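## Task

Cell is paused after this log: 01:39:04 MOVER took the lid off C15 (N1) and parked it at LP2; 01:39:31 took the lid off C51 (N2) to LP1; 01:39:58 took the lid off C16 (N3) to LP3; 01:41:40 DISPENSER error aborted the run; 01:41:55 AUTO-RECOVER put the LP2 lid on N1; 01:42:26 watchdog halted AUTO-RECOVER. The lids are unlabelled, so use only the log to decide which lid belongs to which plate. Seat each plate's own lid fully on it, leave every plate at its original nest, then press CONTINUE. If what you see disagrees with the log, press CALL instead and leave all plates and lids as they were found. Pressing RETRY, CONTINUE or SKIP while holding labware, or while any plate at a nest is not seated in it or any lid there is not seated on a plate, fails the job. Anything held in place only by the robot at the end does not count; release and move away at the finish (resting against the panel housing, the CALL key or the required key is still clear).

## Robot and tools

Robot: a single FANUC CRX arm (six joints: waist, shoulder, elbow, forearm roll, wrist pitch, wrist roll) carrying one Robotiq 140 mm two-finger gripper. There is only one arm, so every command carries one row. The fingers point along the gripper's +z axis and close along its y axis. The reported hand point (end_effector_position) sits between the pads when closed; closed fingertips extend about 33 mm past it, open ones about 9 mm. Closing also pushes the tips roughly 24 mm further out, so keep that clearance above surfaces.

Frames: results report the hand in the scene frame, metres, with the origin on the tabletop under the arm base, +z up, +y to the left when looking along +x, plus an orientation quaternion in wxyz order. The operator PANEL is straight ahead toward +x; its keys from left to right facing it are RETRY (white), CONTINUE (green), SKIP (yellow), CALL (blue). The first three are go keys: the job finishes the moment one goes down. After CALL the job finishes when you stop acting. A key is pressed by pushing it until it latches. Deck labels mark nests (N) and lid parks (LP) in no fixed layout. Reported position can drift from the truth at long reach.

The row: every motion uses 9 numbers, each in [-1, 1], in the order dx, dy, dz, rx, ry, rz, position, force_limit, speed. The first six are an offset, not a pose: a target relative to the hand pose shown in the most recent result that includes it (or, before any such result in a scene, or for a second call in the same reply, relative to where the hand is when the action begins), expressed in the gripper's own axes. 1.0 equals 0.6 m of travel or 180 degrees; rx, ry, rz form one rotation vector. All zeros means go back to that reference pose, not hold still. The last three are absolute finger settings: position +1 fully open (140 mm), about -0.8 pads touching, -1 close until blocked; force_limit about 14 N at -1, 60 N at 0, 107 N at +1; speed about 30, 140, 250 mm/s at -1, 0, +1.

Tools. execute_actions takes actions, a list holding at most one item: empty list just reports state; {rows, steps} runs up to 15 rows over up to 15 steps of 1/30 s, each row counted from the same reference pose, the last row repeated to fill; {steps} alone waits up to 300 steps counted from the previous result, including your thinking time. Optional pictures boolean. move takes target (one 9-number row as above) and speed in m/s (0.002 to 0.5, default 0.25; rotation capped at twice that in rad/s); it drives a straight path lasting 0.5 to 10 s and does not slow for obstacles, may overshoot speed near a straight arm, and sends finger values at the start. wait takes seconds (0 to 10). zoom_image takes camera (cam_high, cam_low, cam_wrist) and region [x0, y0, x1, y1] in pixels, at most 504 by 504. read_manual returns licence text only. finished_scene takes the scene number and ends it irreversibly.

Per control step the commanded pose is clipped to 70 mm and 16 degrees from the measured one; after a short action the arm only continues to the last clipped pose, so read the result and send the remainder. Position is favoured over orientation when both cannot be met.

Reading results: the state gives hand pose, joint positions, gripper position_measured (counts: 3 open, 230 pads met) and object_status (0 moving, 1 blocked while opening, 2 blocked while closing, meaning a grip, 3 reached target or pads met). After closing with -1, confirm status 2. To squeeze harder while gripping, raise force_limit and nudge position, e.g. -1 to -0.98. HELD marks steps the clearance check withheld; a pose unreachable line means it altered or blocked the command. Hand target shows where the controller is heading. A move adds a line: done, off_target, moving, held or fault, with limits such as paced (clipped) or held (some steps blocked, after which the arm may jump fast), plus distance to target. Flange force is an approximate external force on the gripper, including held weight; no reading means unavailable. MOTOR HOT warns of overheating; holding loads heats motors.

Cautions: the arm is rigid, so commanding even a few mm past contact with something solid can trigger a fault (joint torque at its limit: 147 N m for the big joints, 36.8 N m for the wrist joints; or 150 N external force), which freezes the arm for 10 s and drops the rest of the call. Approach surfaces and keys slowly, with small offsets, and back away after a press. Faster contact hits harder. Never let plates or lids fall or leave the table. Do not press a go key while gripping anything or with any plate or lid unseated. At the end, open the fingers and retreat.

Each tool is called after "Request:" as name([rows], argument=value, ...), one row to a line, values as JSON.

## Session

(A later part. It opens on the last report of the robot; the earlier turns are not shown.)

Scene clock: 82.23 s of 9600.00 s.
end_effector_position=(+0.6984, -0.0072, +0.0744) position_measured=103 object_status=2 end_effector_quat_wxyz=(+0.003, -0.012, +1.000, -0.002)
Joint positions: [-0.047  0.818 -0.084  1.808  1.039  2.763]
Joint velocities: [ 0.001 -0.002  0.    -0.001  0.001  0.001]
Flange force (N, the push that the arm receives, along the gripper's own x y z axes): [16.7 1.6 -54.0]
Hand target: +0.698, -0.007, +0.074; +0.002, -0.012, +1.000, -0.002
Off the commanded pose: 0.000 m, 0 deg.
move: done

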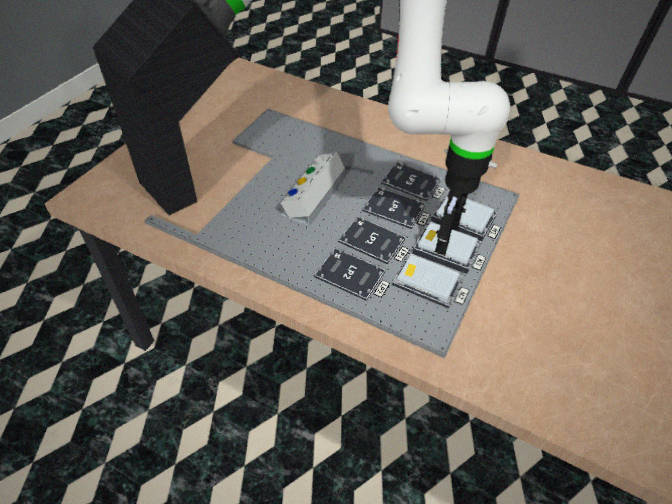

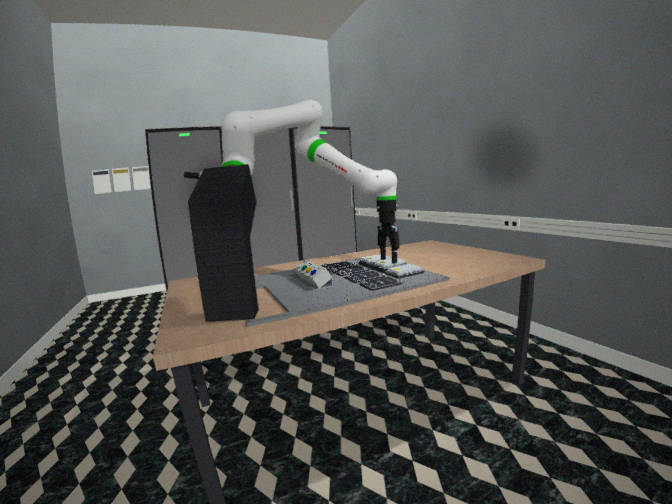

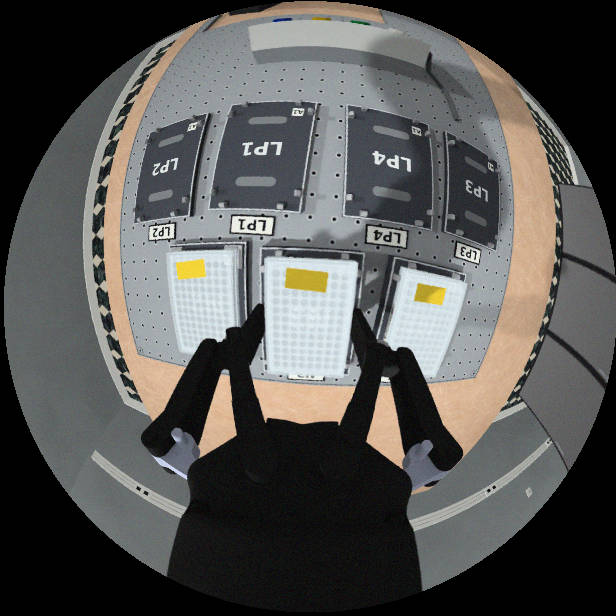

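Request:
move(target=[0,0,-0.001,0,0,0,0.42,-0.6,-1])

Request:
move(target=[0,0,-0.04,0,0,0,0.42,-0.6,-1], speed=0.1)

Request:
move(target=[-0.03,-0.42,0,0,0,0,-1,-0.6,0])

Request:
zoom_image(camera="cam_wrist", region=[360, 220, 560, 380])

Request:
zoom_image(camera="cam_high", region=[400, 190, 510, 290])

Scene clock: 85.83 s of 9600.00 s.
end_effector_position=(+0.6984, -0.0072, +0.0750) position_measured=76 object_status=0 end_effector_quat_wxyz=(+0.003, -0.012, +1.000, -0.002)
Joint positions: [-0.048  0.817 -0.085  1.809  1.04   2.763]
Joint velocities: [ 0.     0.    -0.     0.001  0.     0.   ]
Flange force (N, the push that the arm receives, along the gripper's own x y z axes): [3.3 -0.8 -3.0]
Hand target: +0.698, -0.007, +0.075; +0.003, -0.012, +1.000, -0.002
Off the commanded pose: 0.000 m, 0 deg.
move: done

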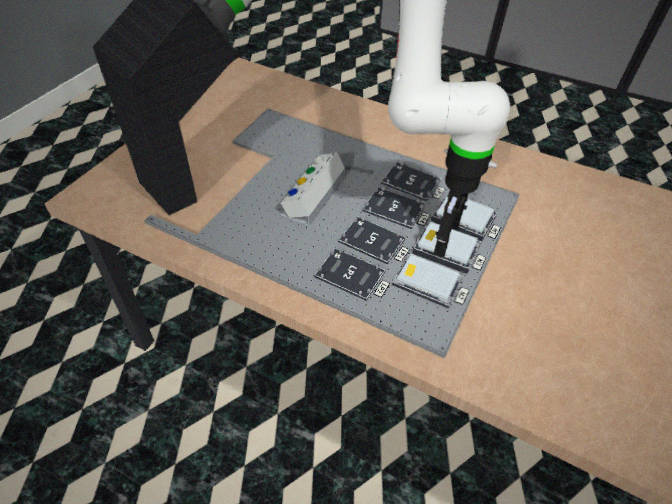

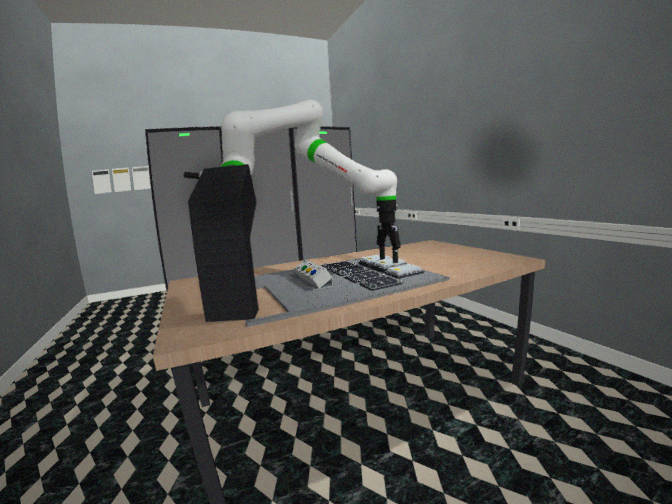

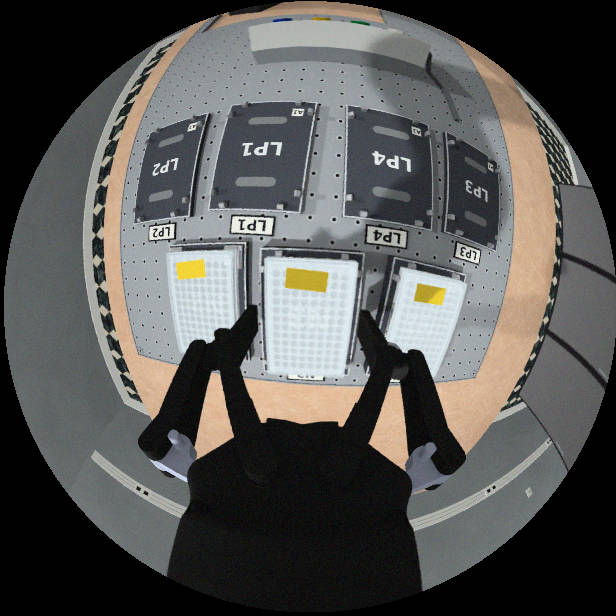

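Scene clock: 86.57 s of 9600.00 s.
end_effector_position=(+0.6983, -0.0071, +0.0989) position_measured=76 object_status=3 end_effector_quat_wxyz=(+0.003, -0.012, +1.000, -0.002)
Joint positions: [-0.085  0.791 -0.096  1.843  1.066  2.753]
Joint velocities: [-0.    -0.001  0.    -0.     0.001  0.   ]
Flange force (N, the push that the arm receives, along the gripper's own x y z axes): [2.4 -2.0 -2.8]
Hand target: +0.698, -0.007, +0.099; +0.003, -0.012, +1.000, -0.002
Off the commanded pose: 0.000 m, 0 deg.
move: done

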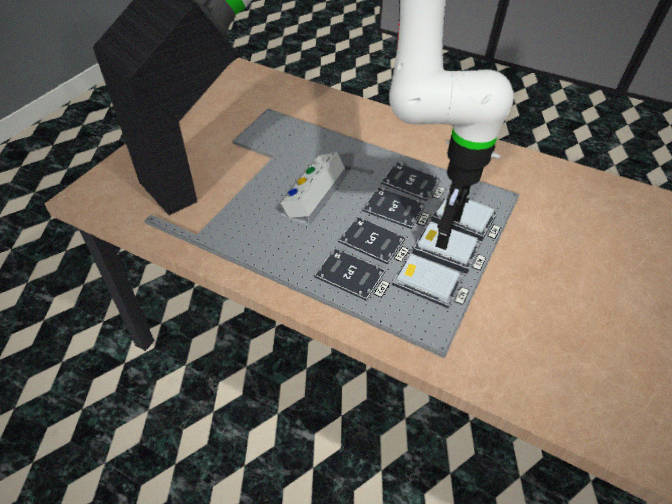

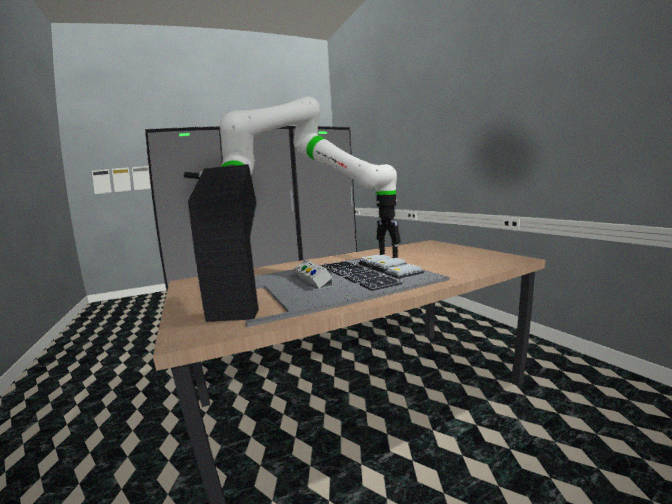

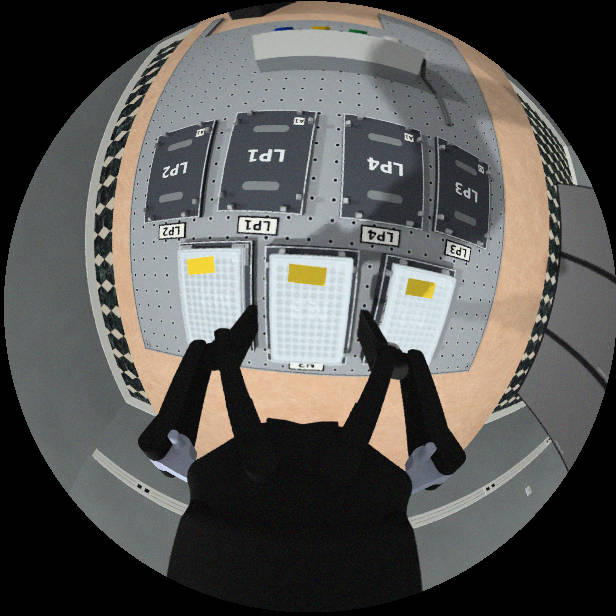

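Scene clock: 88.07 s of 9600.00 s.
end_effector_position=(+0.7231, -0.2586, +0.0996) position_measured=231 object_status=3 end_effector_quat_wxyz=(+0.002, -0.012, +1.000, -0.003)
Joint positions: [-0.279  1.327  0.445  1.977  1.184  2.793]
Joint velocities: [-0.001  0.     0.003  0.001  0.001  0.   ]
Flange force (N, the push that the arm receives, along the gripper's own x y z axes): [2.5 -1.8 -2.7]
Hand target: +0.723, -0.259, +0.100; +0.002, -0.012, +1.000, -0.003
Off the commanded pose: 0.001 m, 0 deg.
move: done

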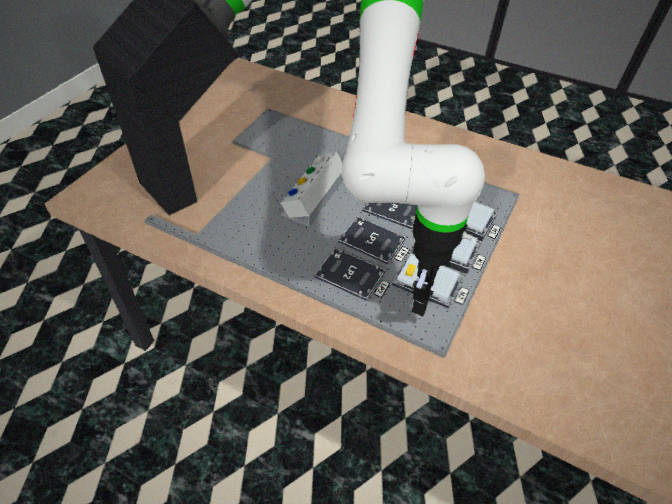

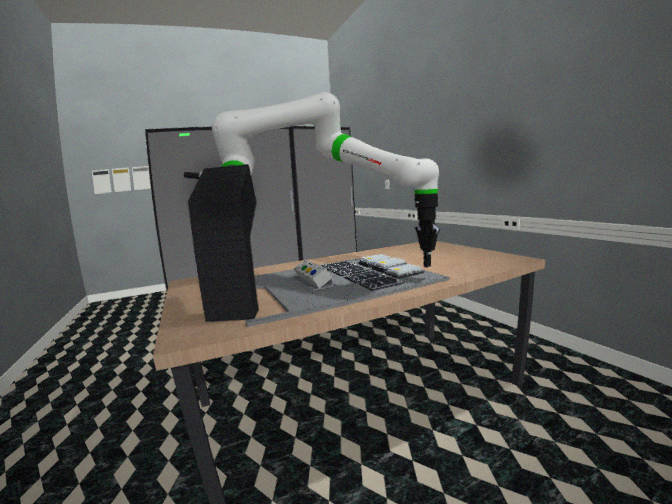

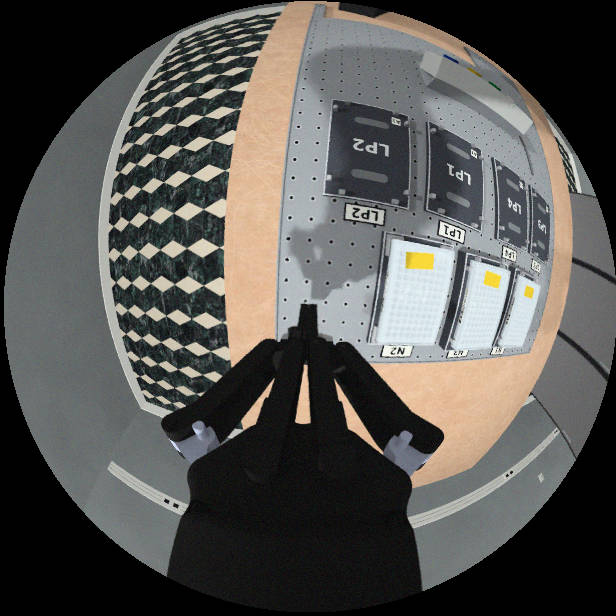

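Region (360, 220, 560, 380) of cam_wrist's 616x616 image, scaled by 2.520, with more detail than that image has; it fills the top 403 rows of this view, and the rest is white.

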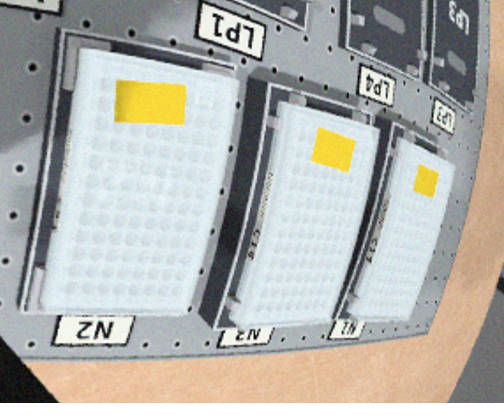

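Region (400, 190, 510, 290) of cam_high's 672x504 image, scaled by 4.582, with more detail than that image has; it fills the top 458 rows of this view, and the rest is white.

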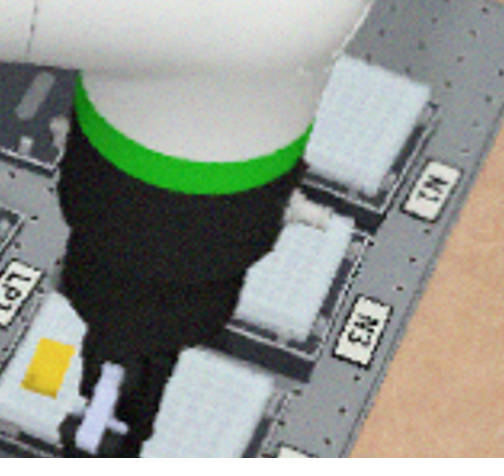

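Request:
zoom_image(camera="cam_wrist", region=[365, 230, 475, 355])

Request:
zoom_image(camera="cam_wrist", region=[440, 250, 550, 360])

Region (365, 230, 475, 355) of cam_wrist's 616x616 image, scaled by 4.032, with more detail than that image has; it fills the left 444 columns of this view, and the rest is white.

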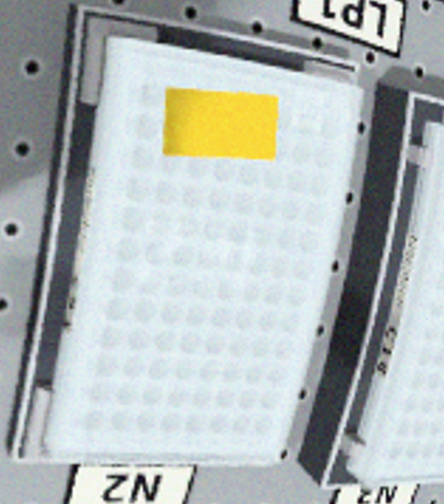

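Region (440, 250, 550, 360) of cam_wrist's 616x616 image, scaled by 4.582, with more detail than that image has.

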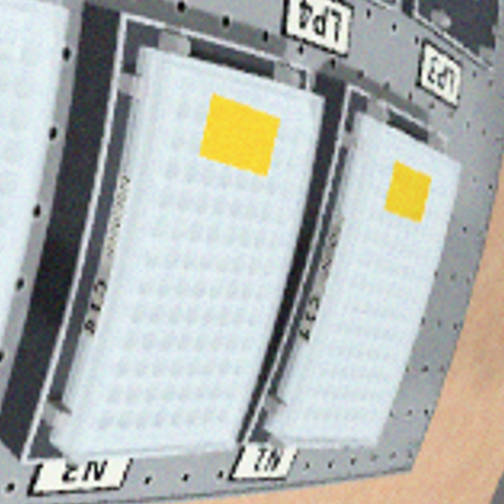

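Request:
move(target=[0.74,0.48,-0.09,0,0,0.008,-1,0,0], speed=0.2)

Request:
zoom_image(camera="cam_high", region=[260, 120, 360, 220])

Scene clock: 95.47 s of 9600.00 s.
end_effector_position=(+0.2716, +0.0164, +0.1512) position_measured=233 object_status=3 end_effector_quat_wxyz=(-0.043, +0.000, +0.999, +0.024)
Joint positions: [-0.246  0.42  -1.186  1.688  1.034  3.502]
Joint velocities: [-0.005 -0.006 -0.     0.01  -0.005 -0.006]
Flange force (N, the push that the arm receives, along the gripper's own x y z axes): no reading
Hand target: +0.272, +0.016, +0.151; -0.043, +0.000, +0.999, +0.024
Off the commanded pose: 0.003 m, 6 deg.
joint sent to its limit — the command would take joint 3 (elbow) past its lower limit, so that joint was sent only as far as its limit.
After step 90, 1.13 s passed at rest.
move: off_target

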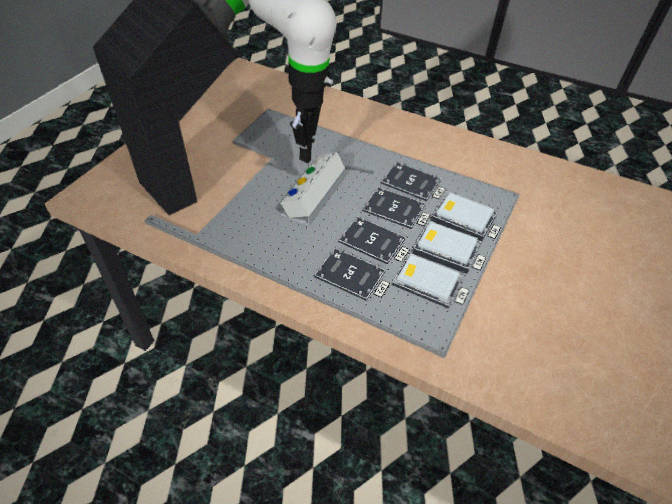

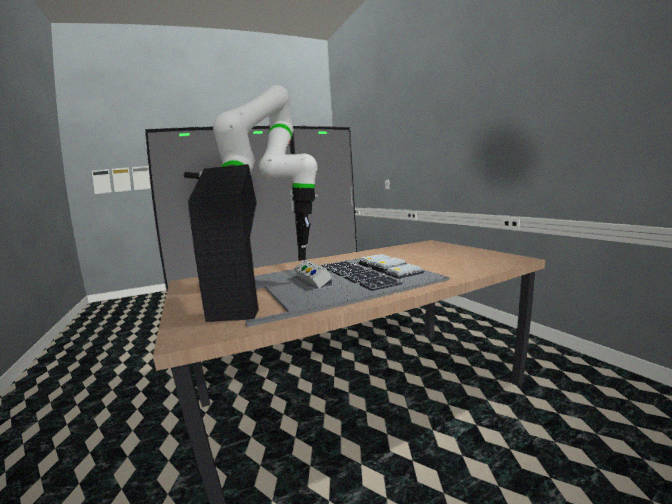

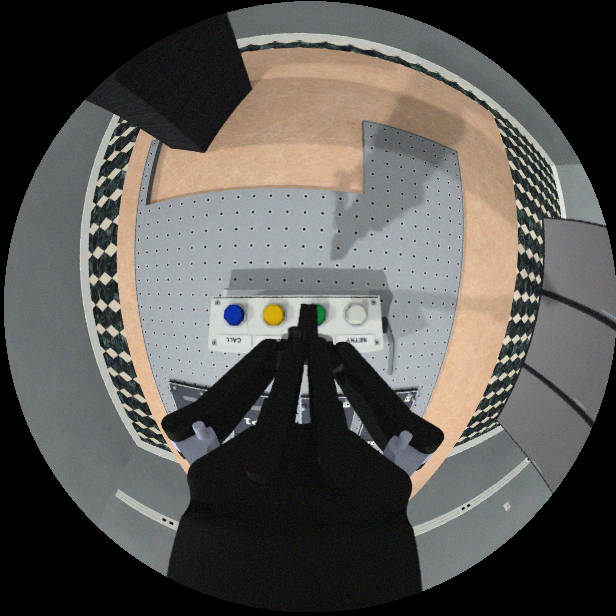

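Region (260, 120, 360, 220) of cam_high's 672x504 image, scaled by 5.040, with more detail than that image has.

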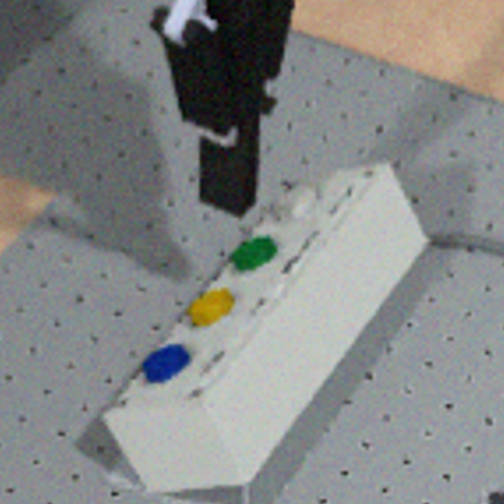

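Request:
move(target=[-0.01,0.01,0.035,0,0,0,-1,0,0], speed=0.03)

Request:
zoom_image(camera="cam_high", region=[260, 120, 360, 220])

Scene clock: 97.47 s of 9600.00 s.
end_effector_position=(+0.2759, +0.0236, +0.1301) position_measured=233 object_status=3 end_effector_quat_wxyz=(-0.043, +0.000, +0.999, +0.024)
Joint positions: [-0.096  0.438 -1.178  1.532  1.039  3.513]
Joint velocities: [ 0.002 -0.001  0.    -0.002  0.    -0.   ]
Flange force (N, the push that the arm receives, along the gripper's own x y z axes): no reading
Hand target: +0.276, +0.024, +0.130; -0.043, +0.000, +0.999, +0.024
Off the commanded pose: 0.000 m, 0 deg.
move: done

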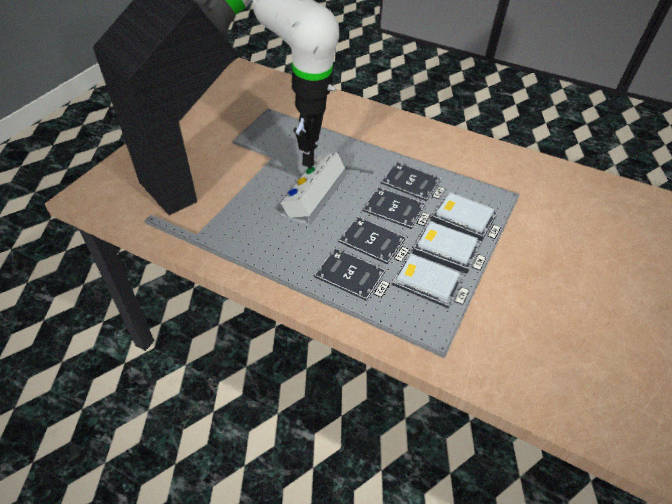

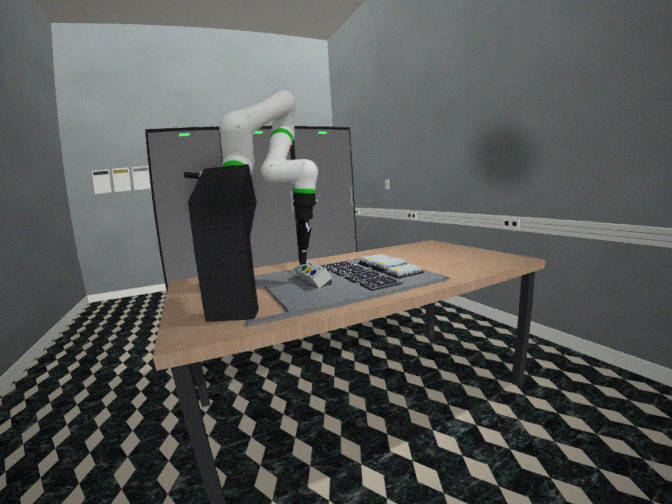

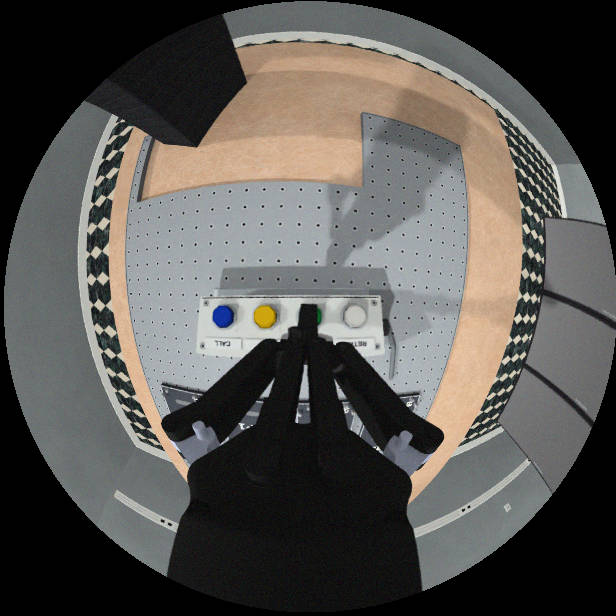

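Region (260, 120, 360, 220) of cam_high's 672x504 image, scaled by 5.040, with more detail than that image has.

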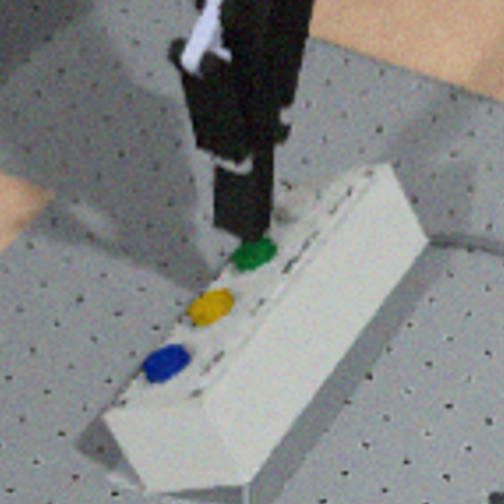

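Request:
move(target=[0.006,0.002,0.013,0,0,0,-1,0,0], speed=0.01)

Request:
zoom_image(camera="cam_high", region=[280, 140, 340, 200])

Scene clock: 99.77 s of 9600.00 s.
end_effector_position=(+0.2716, +0.0252, +0.1227) position_measured=233 object_status=3 end_effector_quat_wxyz=(-0.043, +0.000, +0.999, +0.024)
Joint positions: [-0.043  0.45  -1.184  1.468  1.044  3.534]
Joint velocities: [ 0.001 -0.    -0.    -0.001  0.001  0.   ]
Flange force (N, the push that the arm receives, along the gripper's own x y z axes): no reading
Hand target: +0.272, +0.025, +0.123; -0.043, +0.000, +0.999, +0.024
Off the commanded pose: 0.000 m, 0 deg.
move: done

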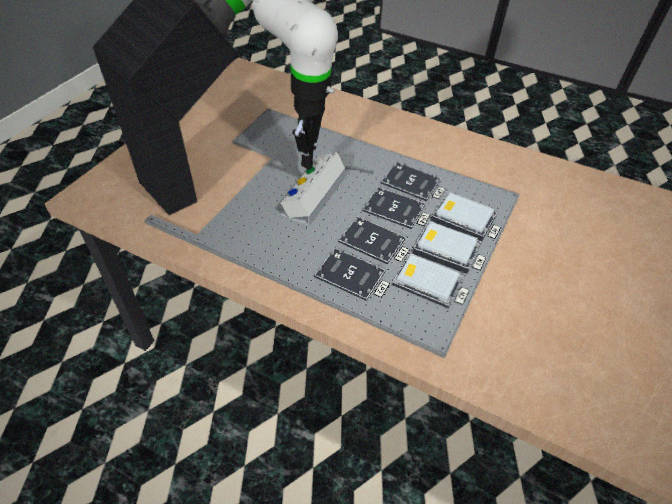

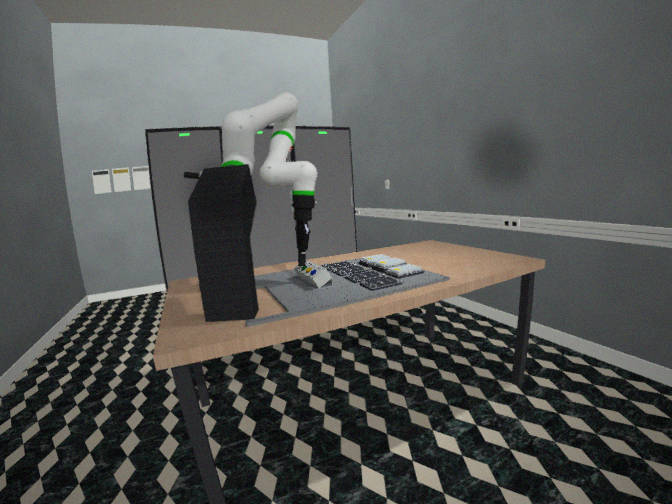

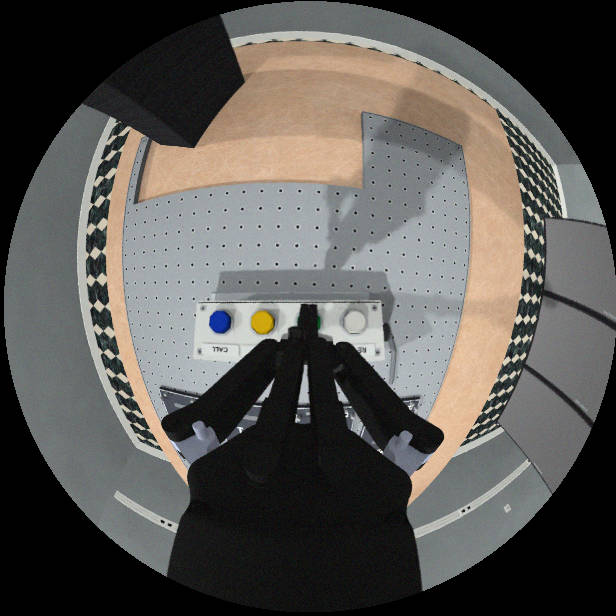

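Region (280, 140, 340, 200) of cam_high's 672x504 image, scaled by 8.400, with more detail than that image has.

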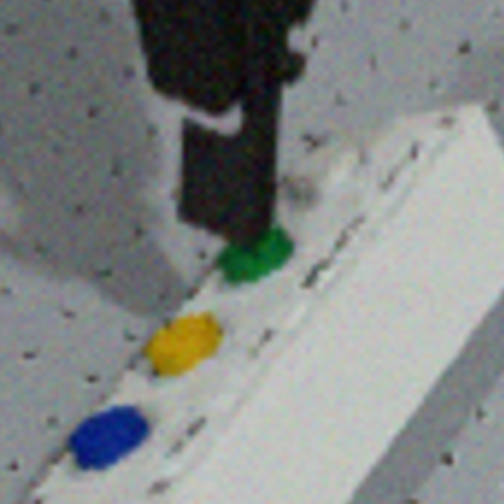

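Request:
move(target=[-0.003,0,0.005,0,0,0,-1,0,0], speed=0.008)

Request:
zoom_image(camera="cam_high", region=[280, 140, 340, 200])

Scene clock: 101.30 s of 9600.00 s.
end_effector_position=(+0.2732, +0.0253, +0.1195) position_measured=233 object_status=3 end_effector_quat_wxyz=(-0.043, +0.000, +0.999, +0.024)
Joint positions: [-0.024  0.455 -1.179  1.45   1.045  3.534]
Joint velocities: [ 0.    -0.001  0.    -0.001  0.    -0.001]
Flange force (N, the push that the arm receives, along the gripper's own x y z axes): no reading
Hand target: +0.273, +0.025, +0.120; -0.043, +0.000, +0.999, +0.024
Off the commanded pose: 0.000 m, 0 deg.
move: done

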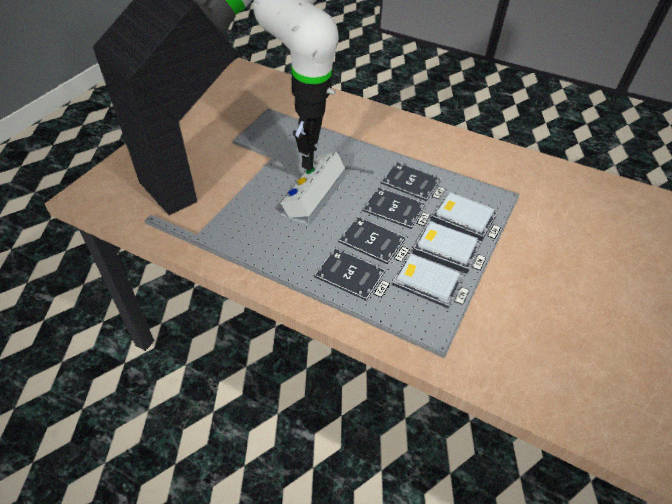

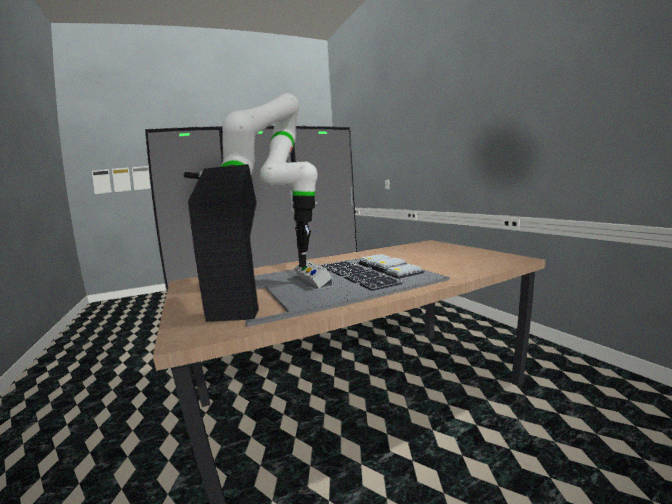

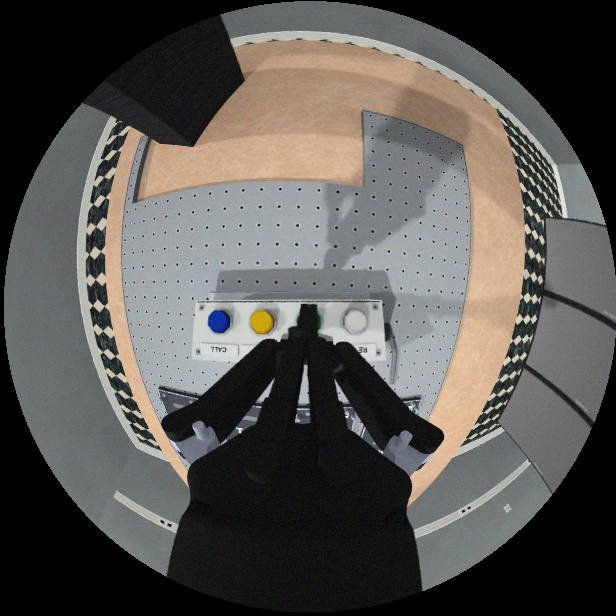

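Region (280, 140, 340, 200) of cam_high's 672x504 image, scaled by 8.400, with more detail than that image has.

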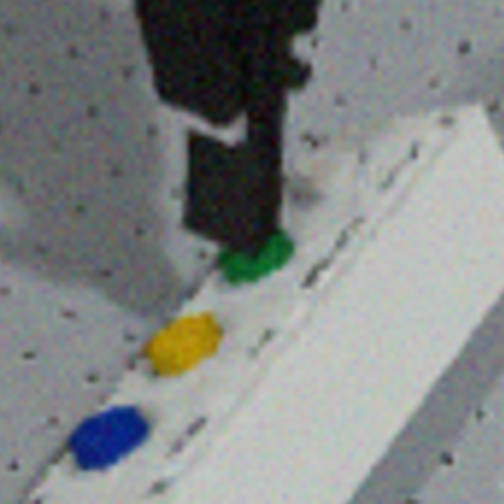

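Request:
move(target=[-0.002,0,0.004,0,0,0,-1,0,0], speed=0.008)

Request:
zoom_image(camera="cam_high", region=[280, 140, 340, 200])

Scene clock: 102.80 s of 9600.00 s.
end_effector_position=(+0.2742, +0.0255, +0.1170) position_measured=233 object_status=3 end_effector_quat_wxyz=(-0.043, +0.000, +0.999, +0.024)
Joint positions: [-0.01   0.46  -1.175  1.436  1.046  3.535]
Joint velocities: [ 0.     0.001  0.    -0.     0.    -0.   ]
Flange force (N, the push that the arm receives, along the gripper's own x y z axes): no reading
move: unfinished (the scene ended)
The task's run has ended: the event that ends the task has happened.

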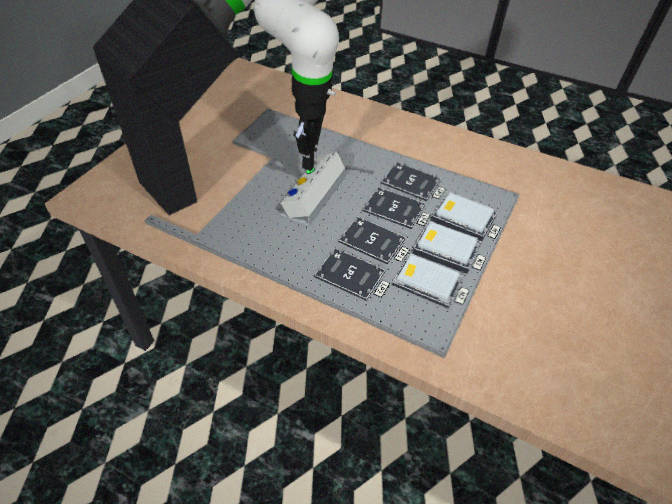

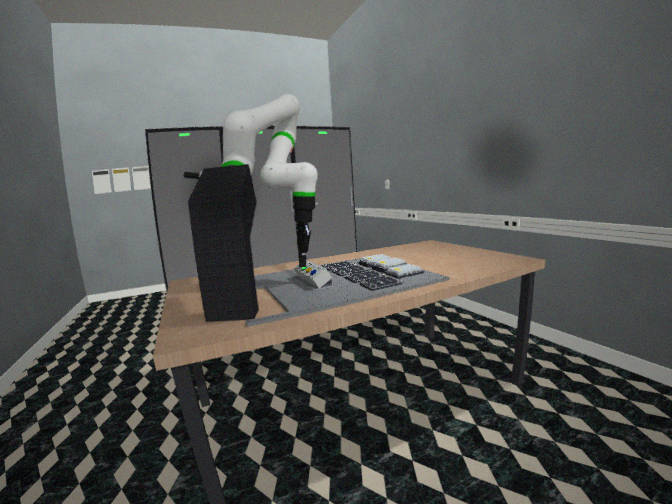

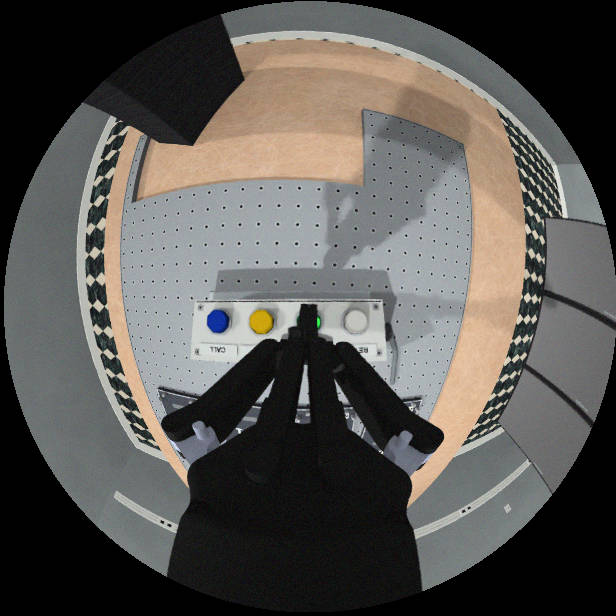

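Episode already finished.

Request:
finished_scene(scene=2)

The scene is finished: the task was done.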